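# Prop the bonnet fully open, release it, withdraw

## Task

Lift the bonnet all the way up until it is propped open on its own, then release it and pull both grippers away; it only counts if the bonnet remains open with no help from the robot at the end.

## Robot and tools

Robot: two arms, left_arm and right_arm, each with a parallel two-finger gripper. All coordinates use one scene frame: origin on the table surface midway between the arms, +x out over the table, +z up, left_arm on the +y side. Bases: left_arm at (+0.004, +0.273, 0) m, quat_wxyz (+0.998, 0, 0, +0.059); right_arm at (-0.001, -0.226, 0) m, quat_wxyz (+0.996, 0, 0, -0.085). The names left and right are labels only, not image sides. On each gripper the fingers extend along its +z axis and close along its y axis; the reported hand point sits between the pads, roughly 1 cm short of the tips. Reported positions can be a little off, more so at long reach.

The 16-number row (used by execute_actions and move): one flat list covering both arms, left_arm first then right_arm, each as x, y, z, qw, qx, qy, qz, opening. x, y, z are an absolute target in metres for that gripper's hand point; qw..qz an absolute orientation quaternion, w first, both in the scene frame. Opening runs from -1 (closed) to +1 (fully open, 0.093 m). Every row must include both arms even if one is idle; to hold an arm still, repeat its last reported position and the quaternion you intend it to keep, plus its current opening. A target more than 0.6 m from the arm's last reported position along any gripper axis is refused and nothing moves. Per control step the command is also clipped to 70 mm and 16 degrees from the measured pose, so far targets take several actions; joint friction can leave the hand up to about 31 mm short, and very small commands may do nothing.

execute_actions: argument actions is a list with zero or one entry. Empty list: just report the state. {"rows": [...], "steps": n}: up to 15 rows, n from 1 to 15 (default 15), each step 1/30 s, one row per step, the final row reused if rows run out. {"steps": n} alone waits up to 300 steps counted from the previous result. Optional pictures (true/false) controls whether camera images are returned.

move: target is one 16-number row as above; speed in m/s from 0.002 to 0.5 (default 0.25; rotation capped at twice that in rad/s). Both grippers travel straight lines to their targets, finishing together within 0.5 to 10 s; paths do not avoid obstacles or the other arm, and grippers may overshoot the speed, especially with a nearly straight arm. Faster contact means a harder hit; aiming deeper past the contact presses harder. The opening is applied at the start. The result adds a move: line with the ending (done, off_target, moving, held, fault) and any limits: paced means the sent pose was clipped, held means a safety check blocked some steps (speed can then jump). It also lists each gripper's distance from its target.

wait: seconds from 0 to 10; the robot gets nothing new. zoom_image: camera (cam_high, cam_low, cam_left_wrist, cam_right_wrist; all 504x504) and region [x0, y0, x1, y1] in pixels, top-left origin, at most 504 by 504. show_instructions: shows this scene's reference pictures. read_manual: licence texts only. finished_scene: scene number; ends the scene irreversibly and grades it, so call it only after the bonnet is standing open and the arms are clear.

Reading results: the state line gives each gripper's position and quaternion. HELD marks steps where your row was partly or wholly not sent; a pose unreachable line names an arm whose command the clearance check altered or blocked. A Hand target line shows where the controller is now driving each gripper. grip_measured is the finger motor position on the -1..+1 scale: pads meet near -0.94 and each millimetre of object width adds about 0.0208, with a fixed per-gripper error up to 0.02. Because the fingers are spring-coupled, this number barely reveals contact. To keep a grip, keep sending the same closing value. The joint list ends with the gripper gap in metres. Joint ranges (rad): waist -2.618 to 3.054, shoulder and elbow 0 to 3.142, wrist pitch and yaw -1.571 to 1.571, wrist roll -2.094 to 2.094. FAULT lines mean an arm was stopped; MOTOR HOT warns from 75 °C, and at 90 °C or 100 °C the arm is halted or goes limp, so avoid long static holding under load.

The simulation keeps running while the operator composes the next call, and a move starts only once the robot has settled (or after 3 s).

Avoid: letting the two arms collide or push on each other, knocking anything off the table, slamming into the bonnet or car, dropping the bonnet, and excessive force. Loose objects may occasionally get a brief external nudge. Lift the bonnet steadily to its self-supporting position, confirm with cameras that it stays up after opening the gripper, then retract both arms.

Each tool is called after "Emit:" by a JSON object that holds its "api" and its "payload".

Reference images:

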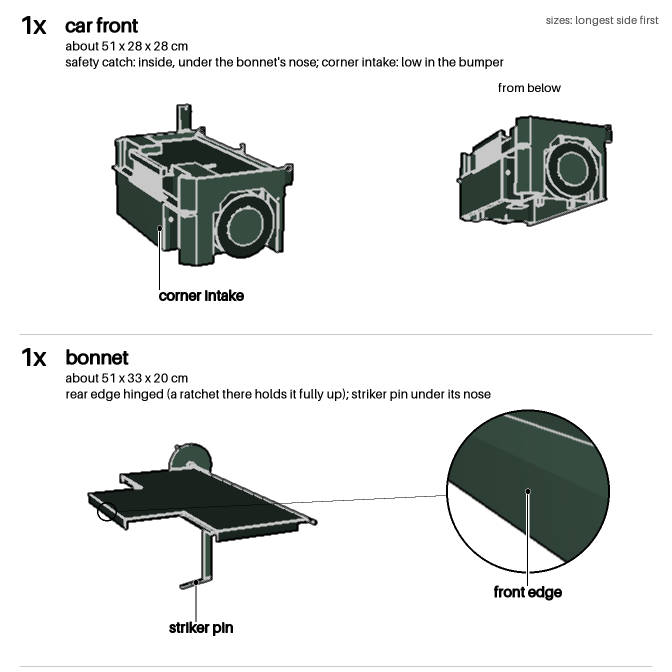

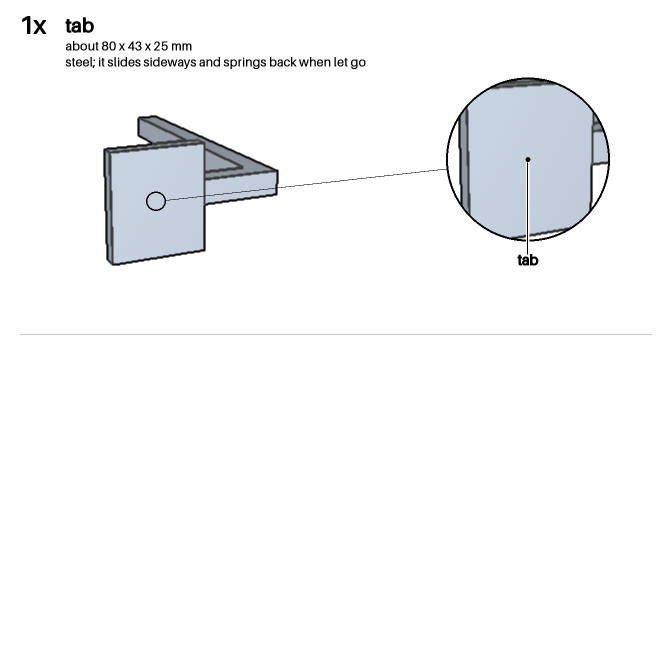

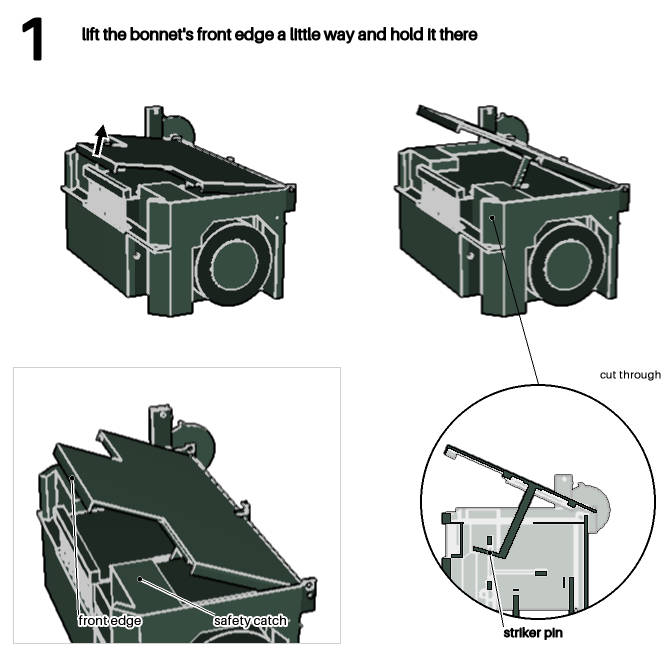

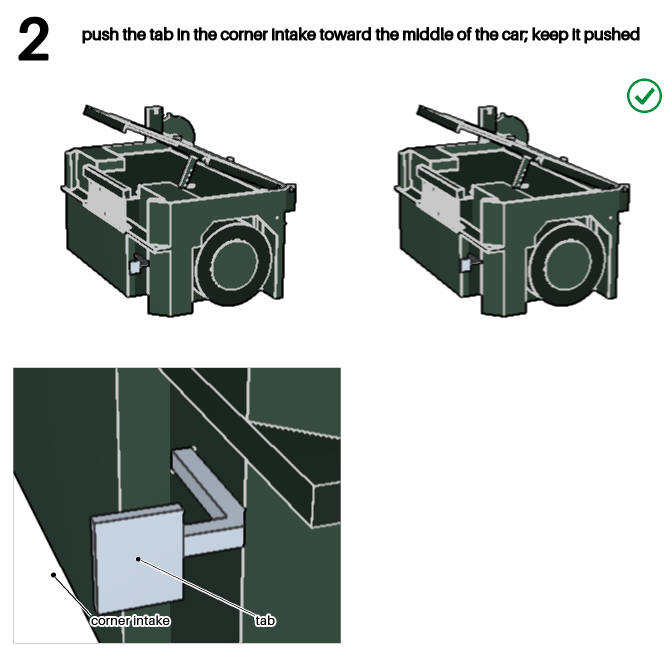

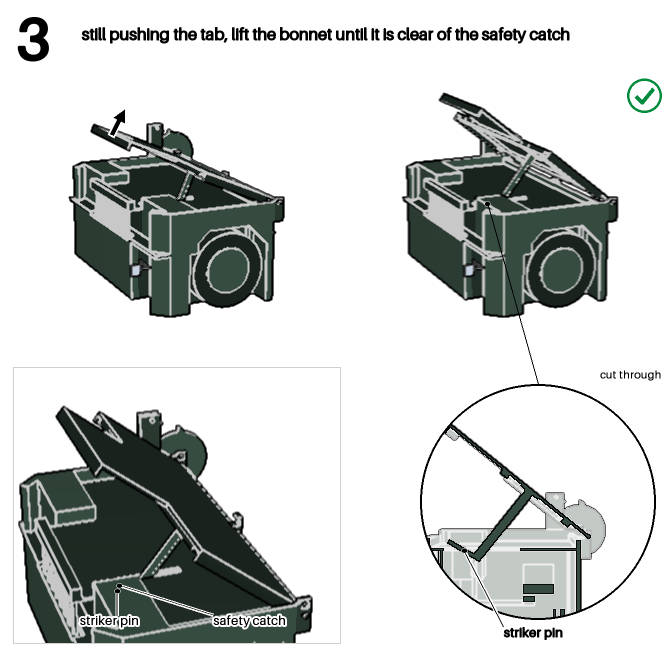

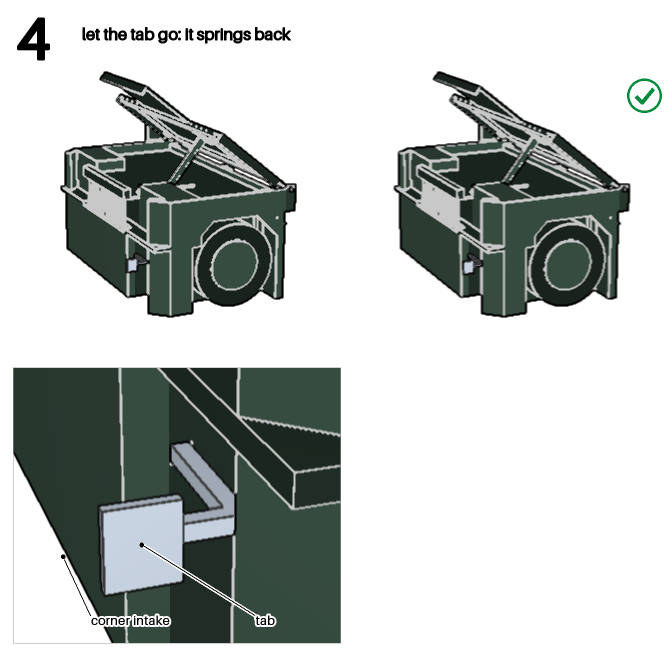

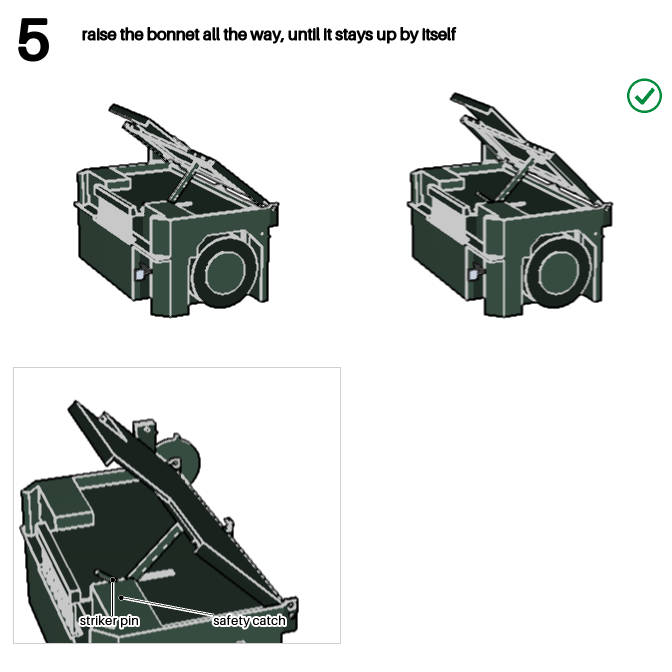

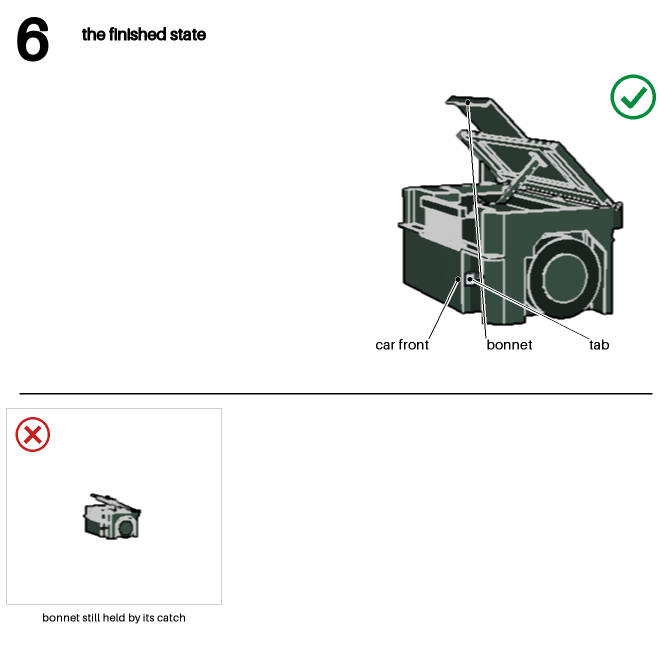

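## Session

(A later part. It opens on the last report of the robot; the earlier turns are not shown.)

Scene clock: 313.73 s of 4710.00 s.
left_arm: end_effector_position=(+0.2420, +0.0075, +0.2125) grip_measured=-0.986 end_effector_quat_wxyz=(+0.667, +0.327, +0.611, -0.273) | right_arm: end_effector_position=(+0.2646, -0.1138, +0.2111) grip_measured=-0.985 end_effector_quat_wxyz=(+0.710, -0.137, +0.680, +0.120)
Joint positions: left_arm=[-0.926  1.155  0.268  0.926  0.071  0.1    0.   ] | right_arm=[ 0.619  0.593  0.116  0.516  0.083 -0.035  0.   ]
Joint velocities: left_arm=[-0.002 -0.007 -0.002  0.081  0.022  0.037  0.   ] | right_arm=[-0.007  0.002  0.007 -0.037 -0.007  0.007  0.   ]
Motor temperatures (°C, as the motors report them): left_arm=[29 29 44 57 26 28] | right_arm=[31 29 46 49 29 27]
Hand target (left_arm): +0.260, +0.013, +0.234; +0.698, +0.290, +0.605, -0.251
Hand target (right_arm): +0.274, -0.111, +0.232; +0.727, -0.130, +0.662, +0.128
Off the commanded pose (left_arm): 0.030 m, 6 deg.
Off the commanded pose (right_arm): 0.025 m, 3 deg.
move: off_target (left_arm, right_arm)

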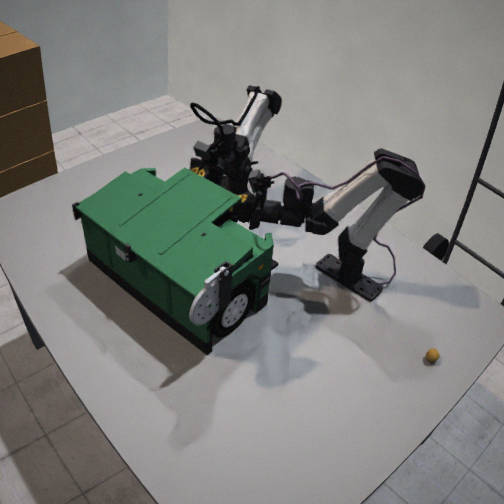

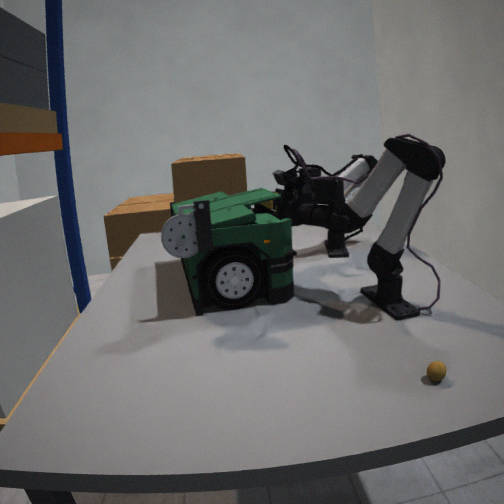

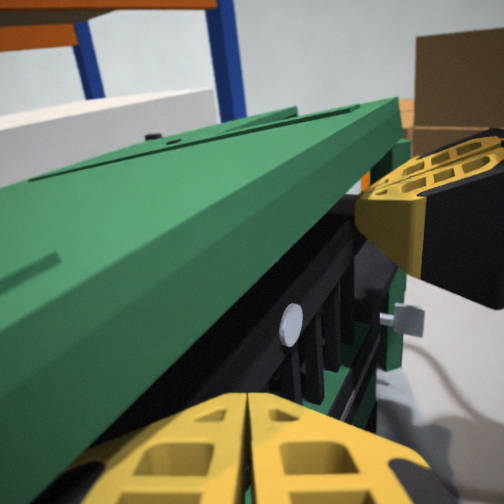

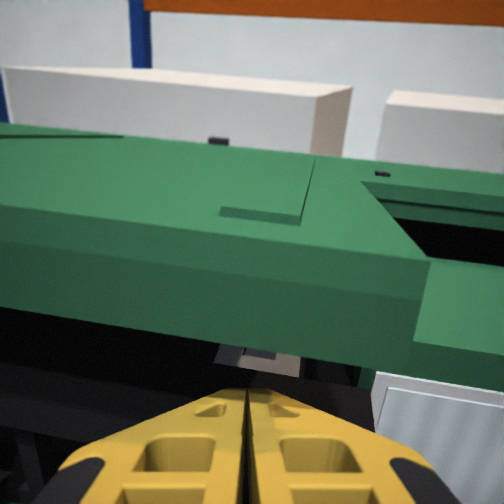

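Emit:
{"api": "move", "payload": {"target": [0.240,0.012,0.245,0.70,0.29,0.605,-0.25,-1, 0.262,-0.114,0.243,0.73,-0.129,0.66,0.129,-1], "speed": 0.06}}

Emit:
{"api": "move", "payload": {"target": [0.265,0.0,0.25,0.70,0.29,0.605,-0.25,-1, 0.282,-0.108,0.248,0.73,-0.129,0.66,0.129,-1], "speed": 0.06}}

Scene clock: 319.03 s of 4710.00 s.
left_arm: end_effector_position=(+0.2375, +0.0138, +0.2188) grip_measured=-0.986 end_effector_quat_wxyz=(+0.675, +0.303, +0.625, -0.248) | right_arm: end_effector_position=(+0.2634, -0.1144, +0.2239) grip_measured=-0.985 end_effector_quat_wxyz=(+0.714, -0.135, +0.676, +0.121)
Joint positions: left_arm=[-0.99   1.071  0.268  0.838 -0.068  0.102  0.   ] | right_arm=[ 0.619  0.559  0.154  0.454  0.084 -0.034  0.   ]
Joint velocities: left_arm=[-0.017 -0.022  0.007 -0.037  0.007  0.007  0.   ] | right_arm=[-0.012 -0.017 -0.002 -0.037  0.081 -0.066  0.   ]
Motor temperatures (°C, as the motors report them): left_arm=[29 29 45 56 26 28] | right_arm=[31 30 47 50 29 27]
Hand target (left_arm): +0.239, +0.013, +0.245; +0.699, +0.289, +0.605, -0.251
Hand target (right_arm): +0.261, -0.114, +0.243; +0.729, -0.130, +0.659, +0.129
Off the commanded pose (left_arm): 0.026 m, 4 deg.
Off the commanded pose (right_arm): 0.019 m, 3 deg.
After step 90, 1.13 s passed at rest.
move: off_target (left_arm, right_arm)

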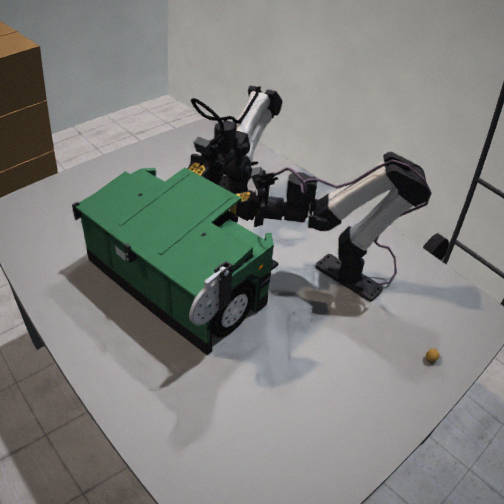

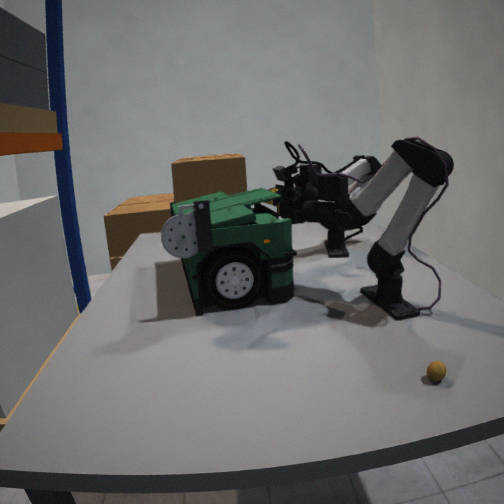

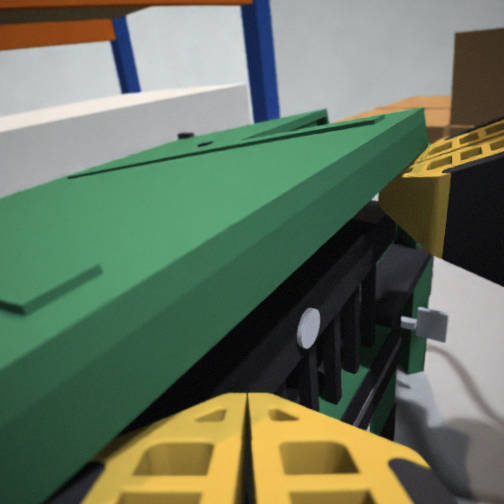

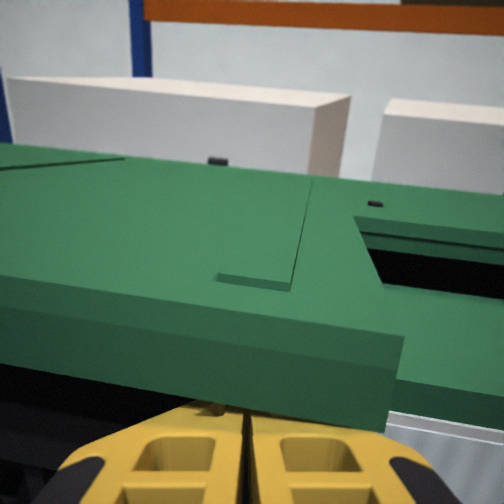

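Scene clock: 320.03 s of 4710.00 s.
left_arm: end_effector_position=(+0.2440, -0.0025, +0.2145) grip_measured=-0.986 end_effector_quat_wxyz=(+0.656, +0.327, +0.628, -0.261) | right_arm: end_effector_position=(+0.2737, -0.1098, +0.2204) grip_measured=-0.985 end_effector_quat_wxyz=(+0.705, -0.137, +0.686, +0.121)
Joint positions: left_arm=[-0.971  1.153  0.326  0.826  0.006  0.102  0.   ] | right_arm=[ 0.616  0.658  0.178  0.502  0.08  -0.029  0.   ]
Joint velocities: left_arm=[-0.002  0.017 -0.002 -0.037  0.066 -0.037  0.   ] | right_arm=[ 0.007  0.002 -0.012  0.022  0.051  0.007  0.   ]
Motor temperatures (°C, as the motors report them): left_arm=[29 29 45 56 26 28] | right_arm=[31 30 47 50 29 27]
Hand target (left_arm): +0.262, +0.003, +0.249; +0.698, +0.290, +0.605, -0.250
Hand target (right_arm): +0.279, -0.109, +0.248; +0.729, -0.130, +0.660, +0.128
Off the commanded pose (left_arm): 0.041 m, 7 deg.
Off the commanded pose (right_arm): 0.029 m, 4 deg.
move: off_target (left_arm, right_arm)

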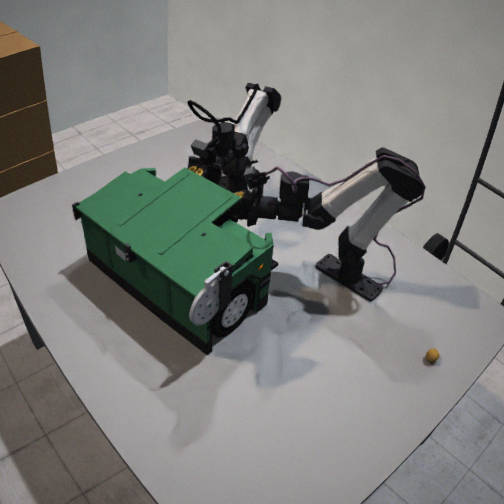

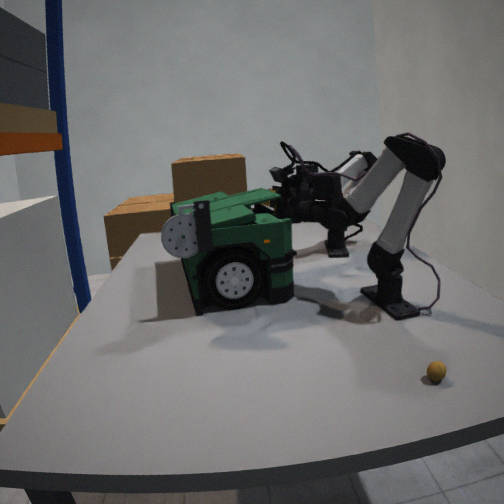

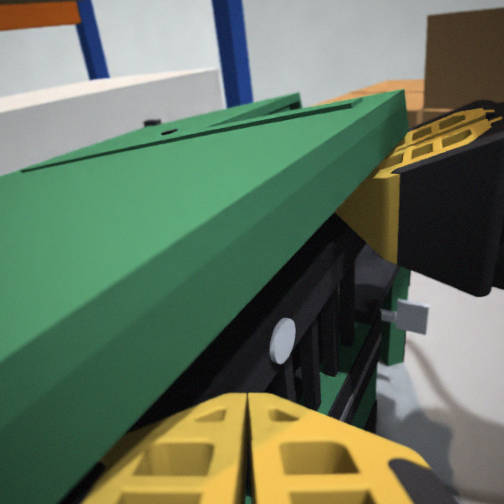

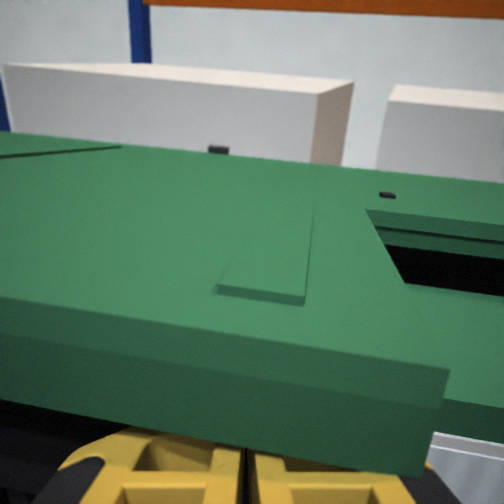

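Emit:
{"api": "move", "payload": {"target": [0.240,0.002,0.268,0.72,0.30,0.58,-0.24,-1, 0.278,-0.108,0.285,0.74,-0.129,0.65,0.129,-1], "speed": 0.06}}

Emit:
{"api": "move", "payload": {"target": [0.27,-0.012,0.285,0.72,0.30,0.58,-0.24,-1, 0.28,-0.108,0.29,0.74,-0.129,0.65,0.129,-1], "speed": 0.06}}

Scene clock: 326.03 s of 4710.00 s.
left_arm: end_effector_position=(+0.2383, +0.0010, +0.2212) grip_measured=-0.986 end_effector_quat_wxyz=(+0.668, +0.330, +0.625, -0.232) | right_arm: end_effector_position=(+0.2736, -0.1099, +0.2207) grip_measured=-0.985 end_effector_quat_wxyz=(+0.673, -0.145, +0.717, +0.113)
Joint positions: left_arm=[-1.016  1.095  0.326  0.77  -0.078  0.151  0.   ] | right_arm=[ 0.616  0.626  0.264  0.292  0.08  -0.027  0.   ]
Joint velocities: left_arm=[ 0.002 -0.007  0.002 -0.051 -0.037 -0.037  0.   ] | right_arm=[ 0.007  0.002  0.017 -0.066  0.007 -0.037  0.   ]
Motor temperatures (°C, as the motors report them): left_arm=[29 29 45 57 26 28] | right_arm=[30 30 49 51 28 27]
Hand target (left_arm): +0.238, +0.005, +0.267; +0.718, +0.298, +0.581, -0.242
Hand target (right_arm): +0.270, -0.111, +0.283; +0.738, -0.130, +0.650, +0.128
Off the commanded pose (left_arm): 0.047 m, 9 deg.
Off the commanded pose (right_arm): 0.065 m, 11 deg.
After step 90, 1.30 s passed at rest.
move: off_target (left_arm, right_arm)

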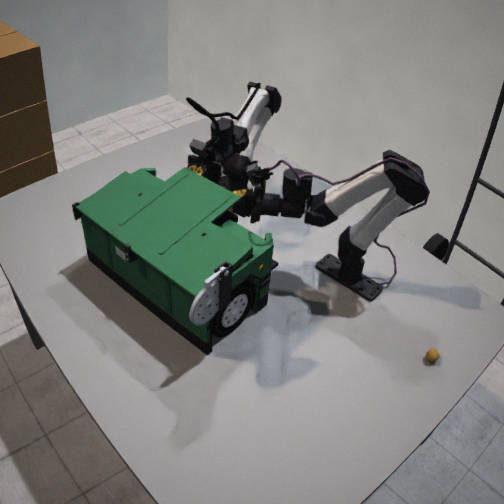

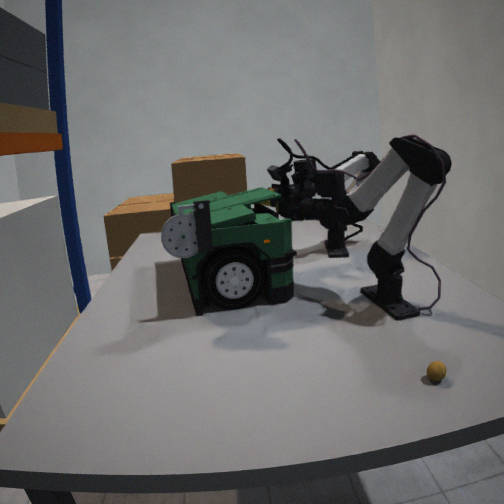

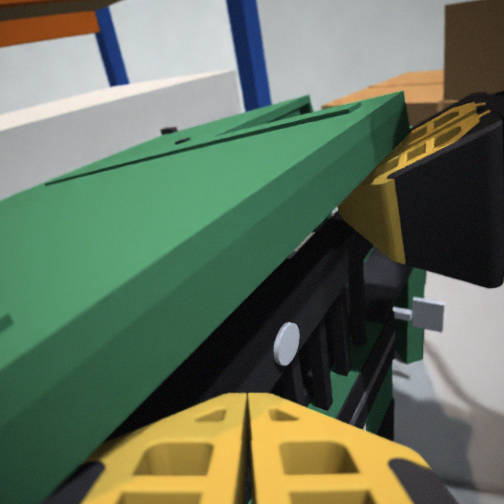

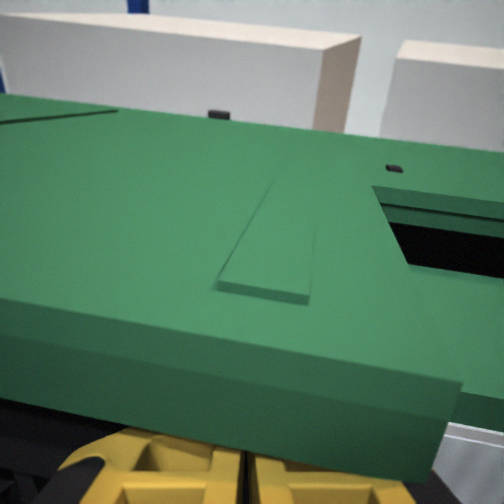

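Scene clock: 327.90 s of 4710.00 s.
left_arm: end_effector_position=(+0.2448, -0.0122, +0.2242) grip_measured=-0.986 end_effector_quat_wxyz=(+0.648, +0.354, +0.629, -0.244) | right_arm: end_effector_position=(+0.2744, -0.1099, +0.2282) grip_measured=-0.985 end_effector_quat_wxyz=(+0.674, -0.143, +0.716, +0.114)
Joint positions: left_arm=[-0.987  1.135  0.404  0.69   0.004  0.152  0.   ] | right_arm=[ 0.615  0.626  0.29   0.271  0.08  -0.024  0.   ]
Joint velocities: left_arm=[ 0.002  0.002 -0.002 -0.037  0.022 -0.022  0.   ] | right_arm=[ 0.012 -0.012  0.002  0.022  0.007 -0.051  0.   ]
Motor temperatures (°C, as the motors report them): left_arm=[29 29 46 58 26 28] | right_arm=[30 29 49 51 28 27]
Hand target (left_arm): +0.263, -0.005, +0.284; +0.717, +0.301, +0.581, -0.240
Hand target (right_arm): +0.272, -0.112, +0.288; +0.738, -0.131, +0.650, +0.127
Off the commanded pose (left_arm): 0.066 m, 12 deg.
Off the commanded pose (right_arm): 0.062 m, 11 deg.
move: off_target (left_arm, right_arm)

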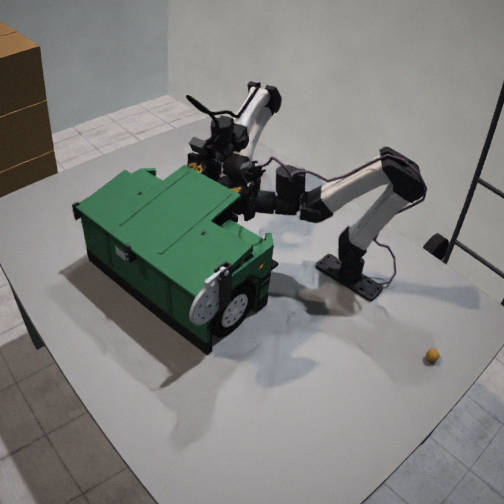

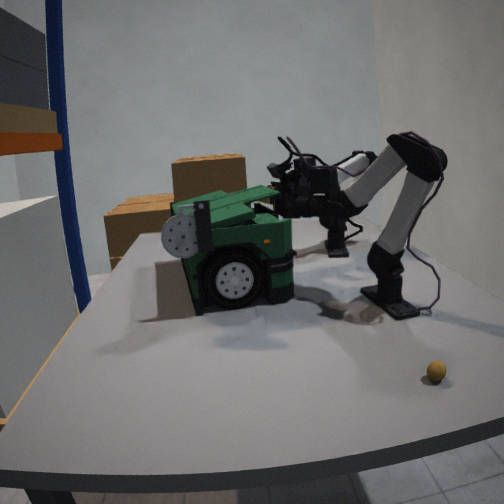

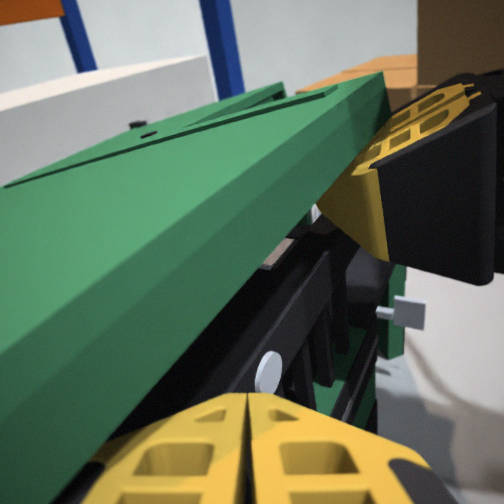

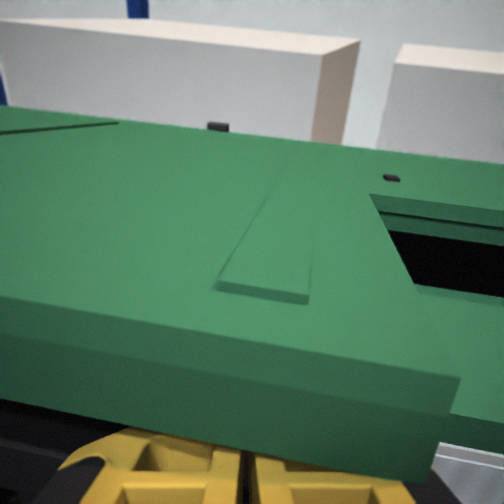

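Both engaged and it starts rising. Lift to ~0.30.

Emit:
{"api": "move", "payload": {"target": [0.262,-0.015,0.35,0.74,0.31,0.555,-0.23,-1, 0.288,-0.106,0.35,0.77,-0.135,0.61,0.115,-1], "speed": 0.06}}

Scene clock: 333.60 s of 4710.00 s.
left_arm: end_effector_position=(+0.2564, -0.0138, +0.2850) grip_measured=-0.986 end_effector_quat_wxyz=(+0.671, +0.347, +0.618, -0.219) | right_arm: end_effector_position=(+0.2819, -0.1086, +0.2885) grip_measured=-0.985 end_effector_quat_wxyz=(+0.708, -0.148, +0.683, +0.105)
Joint positions: left_arm=[-0.987  1.076  0.596  0.475 -0.041  0.197  0.   ] | right_arm=[ 0.606  0.663  0.45   0.236  0.077 -0.067  0.   ]
Joint velocities: left_arm=[-0.007 -0.012  0.012 -0.007  0.022  0.007  0.   ] | right_arm=[ 0.007 -0.002 -0.002 -0.007 -0.022  0.022  0.   ]
Motor temperatures (°C, as the motors report them): left_arm=[29 29 47 60 26 28] | right_arm=[30 29 50 53 28 27]
Hand target (left_arm): +0.255, -0.008, +0.348; +0.736, +0.309, +0.556, -0.231
Hand target (right_arm): +0.277, -0.110, +0.347; +0.770, -0.138, +0.613, +0.113
Off the commanded pose (left_arm): 0.065 m, 12 deg.
Off the commanded pose (right_arm): 0.062 m, 11 deg.
move: off_target (left_arm, right_arm)

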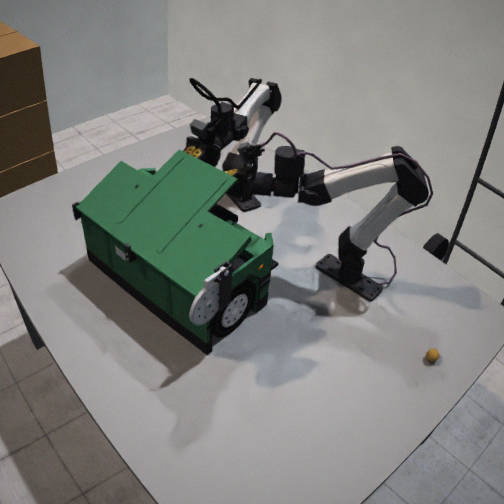

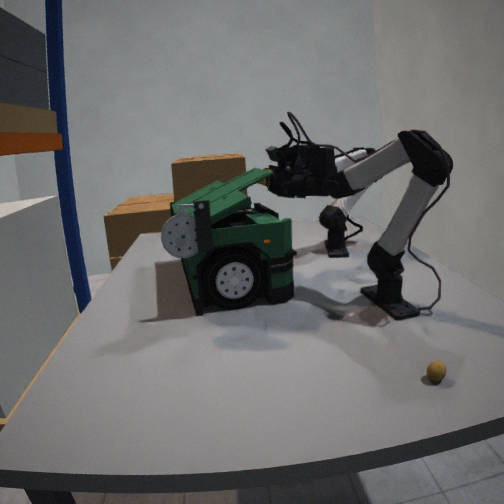

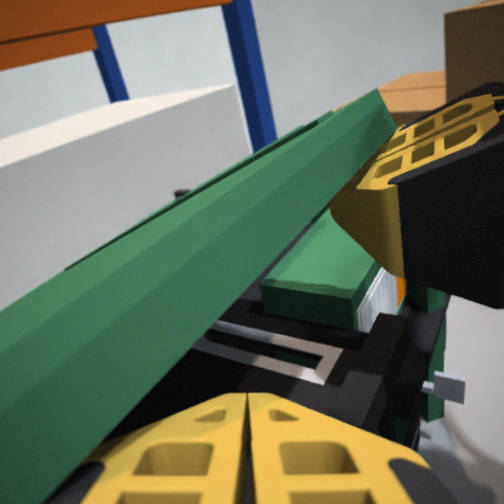

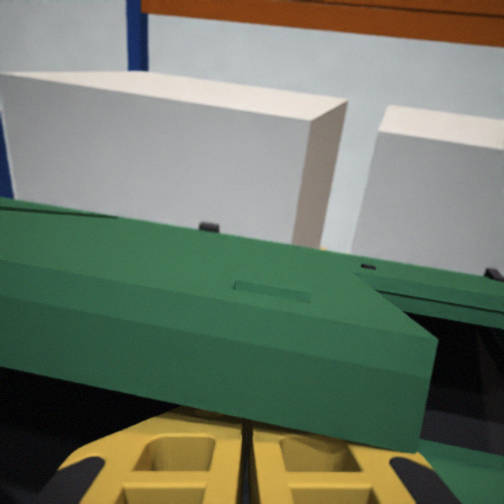

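Emit:
{"api": "move", "payload": {"target": [0.268,-0.02,0.32,0.785,0.211,0.453,-0.366,-1, 0.288,-0.106,0.35,0.77,-0.135,0.61,0.115,-1], "speed": 0.1}}

Scene clock: 342.83 s of 4710.00 s.
left_arm: end_effector_position=(+0.2628, -0.0322, +0.2875) grip_measured=-0.986 end_effector_quat_wxyz=(+0.749, +0.246, +0.493, -0.368) | right_arm: end_effector_position=(+0.2819, -0.1086, +0.2766) grip_measured=-0.985 end_effector_quat_wxyz=(+0.691, -0.153, +0.700, +0.101)
Joint positions: left_arm=[-0.955  1.518  0.454  1.468  0.076 -0.027  0.   ] | right_arm=[ 0.606  0.664  0.45   0.187  0.077 -0.067  0.   ]
Joint velocities: left_arm=[ 0.002  0.007 -0.002 -0.022 -0.007  0.037  0.   ] | right_arm=[-0.007  0.007 -0.007 -0.037  0.007 -0.007  0.   ]
Motor temperatures (°C, as the motors report them): left_arm=[29 29 48 62 26 28] | right_arm=[30 29 52 57 28 27]
Hand target (left_arm): +0.266, -0.018, +0.317; +0.783, +0.212, +0.454, -0.369
Hand target (right_arm): +0.275, -0.111, +0.346; +0.768, -0.138, +0.615, +0.113
Off the commanded pose (left_arm): 0.035 m, 7 deg.
Off the commanded pose (right_arm): 0.074 m, 14 deg.
After step 90, 3.03 s passed at rest.
move: off_target (left_arm, right_arm)

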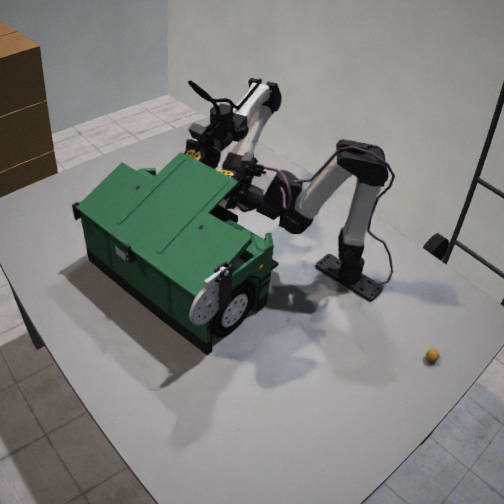

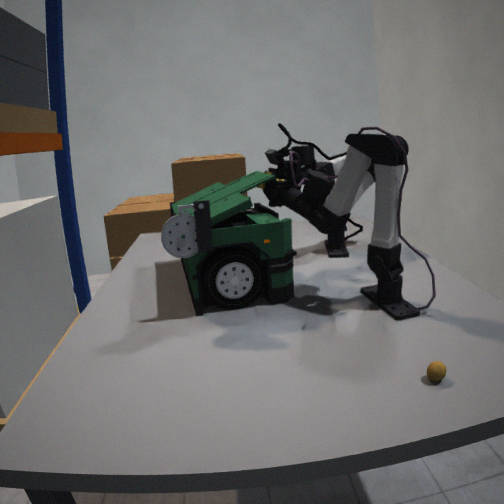

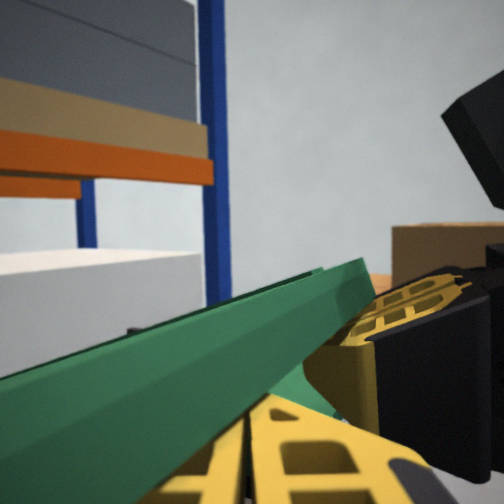

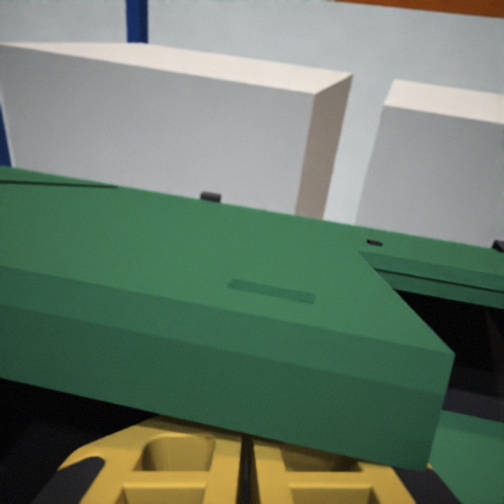

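Emit:
{"api": "move", "payload": {"target": [0.205,0.075,0.265,0.70,0.28,0.61,-0.25,-1, 0.285,-0.107,0.31,0.74,-0.14,0.65,0.11,-1], "speed": 0.08}}

Emit:
{"api": "move", "payload": {"target": [0.205,0.075,0.25,0.624,0.681,0.282,0.258,-1, 0.285,-0.107,0.31,0.74,-0.14,0.65,0.11,-1], "speed": 0.5}}

Scene clock: 393.40 s of 4710.00 s.
left_arm: end_effector_position=(+0.2034, +0.0707, +0.2622) grip_measured=-0.986 end_effector_quat_wxyz=(+0.691, +0.287, +0.613, -0.254) | right_arm: end_effector_position=(+0.2721, -0.1122, +0.2203) grip_measured=-0.985 end_effector_quat_wxyz=(+0.620, -0.170, +0.761, +0.090)
Joint positions: left_arm=[-0.919  0.515  0.267  0.333 -0.01   0.086  0.   ] | right_arm=[ 0.606  0.633  0.405  0.009  0.072 -0.06   0.   ]
Joint velocities: left_arm=[ 0.007 -0.012 -0.017 -0.022 -0.022  0.037  0.   ] | right_arm=[ 0.002  0.007  0.012 -0.022  0.022 -0.066  0.   ]
Motor temperatures (°C, as the motors report them): left_arm=[29 31 44 61 26 28] | right_arm=[30 29 59 72 28 27]
Hand target (left_arm): +0.205, +0.076, +0.267; +0.700, +0.280, +0.609, -0.247
Hand target (right_arm): +0.269, -0.114, +0.307; +0.718, -0.146, +0.672, +0.107
Off the commanded pose (left_arm): 0.005 m, 1 deg.
Off the commanded pose (right_arm): 0.091 m, 19 deg; orientation clipped at the last step of the last action.
After step 90, 44.70 s passed at rest.
move: off_target (right_arm); limits=paced

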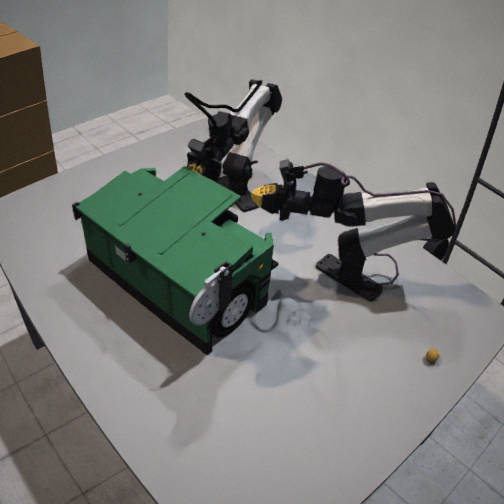

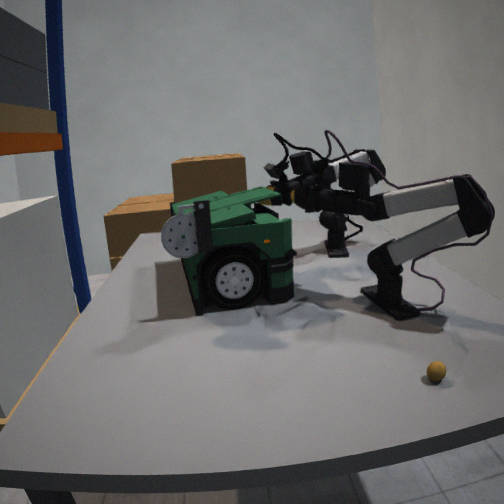

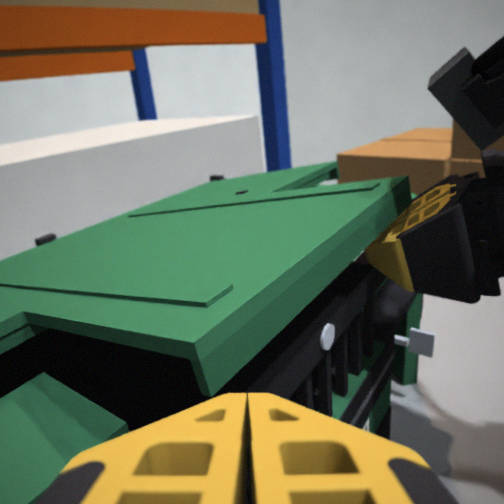

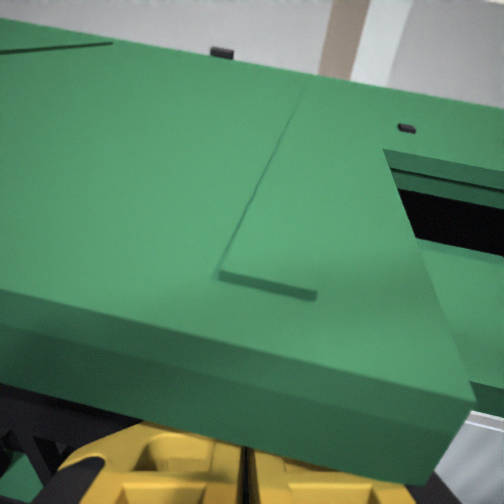

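Scene clock: 397.20 s of 4710.00 s.
left_arm: end_effector_position=(+0.2064, +0.0760, +0.2355) grip_measured=-0.986 end_effector_quat_wxyz=(+0.614, +0.690, +0.289, +0.254) | right_arm: end_effector_position=(+0.2566, -0.1186, +0.2277) grip_measured=-0.985 end_effector_quat_wxyz=(+0.554, -0.183, +0.808, +0.079)
Joint positions: left_arm=[-0.879  0.515  0.357  0.04   0.022  1.569  0.   ] | right_arm=[ 0.606  0.632  0.587 -0.339  0.067 -0.054  0.   ]
Joint velocities: left_arm=[ 0.002 -0.007 -0.002 -0.051  0.007  0.007  0.   ] | right_arm=[ 0.007  0.007  0.032 -0.022  0.037 -0.022  0.   ]
Motor temperatures (°C, as the motors report them): left_arm=[29 31 45 60 26 28] | right_arm=[30 29 59 73 28 27]
Hand target (left_arm): +0.205, +0.075, +0.250; +0.624, +0.681, +0.282, +0.259
Hand target (right_arm): +0.264, -0.116, +0.309; +0.660, -0.162, +0.727, +0.097
Off the commanded pose (left_arm): 0.015 m, 2 deg.
Off the commanded pose (right_arm): 0.088 m, 29 deg; orientation clipped at the last step of the last action.
move: off_target (left_arm, right_arm); limits=paced

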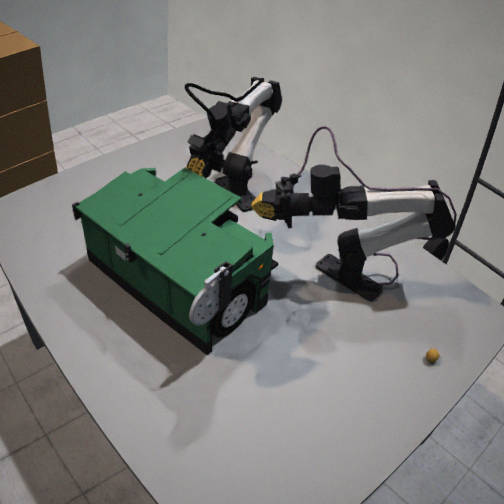

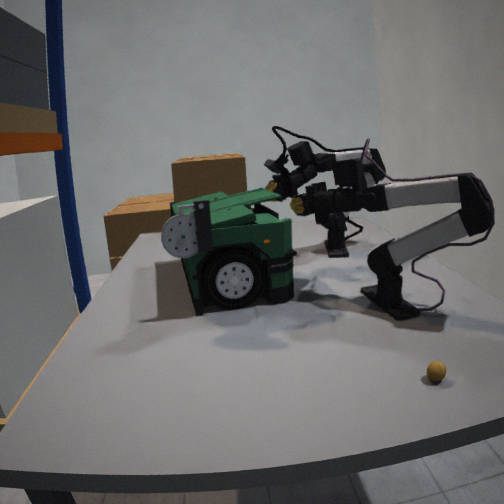

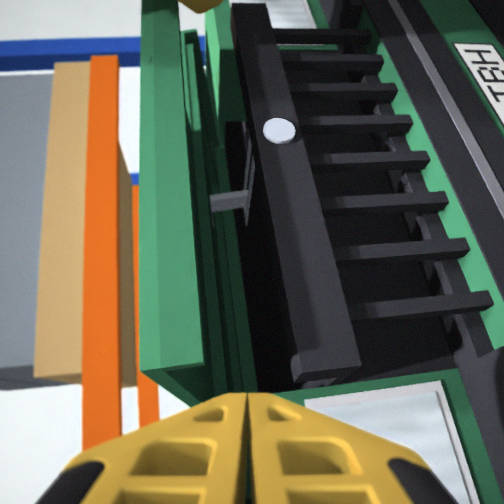

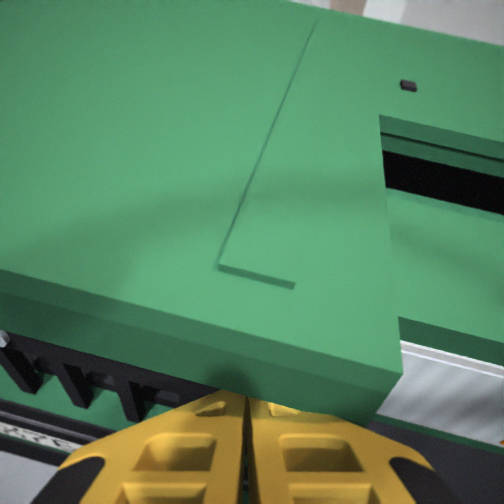

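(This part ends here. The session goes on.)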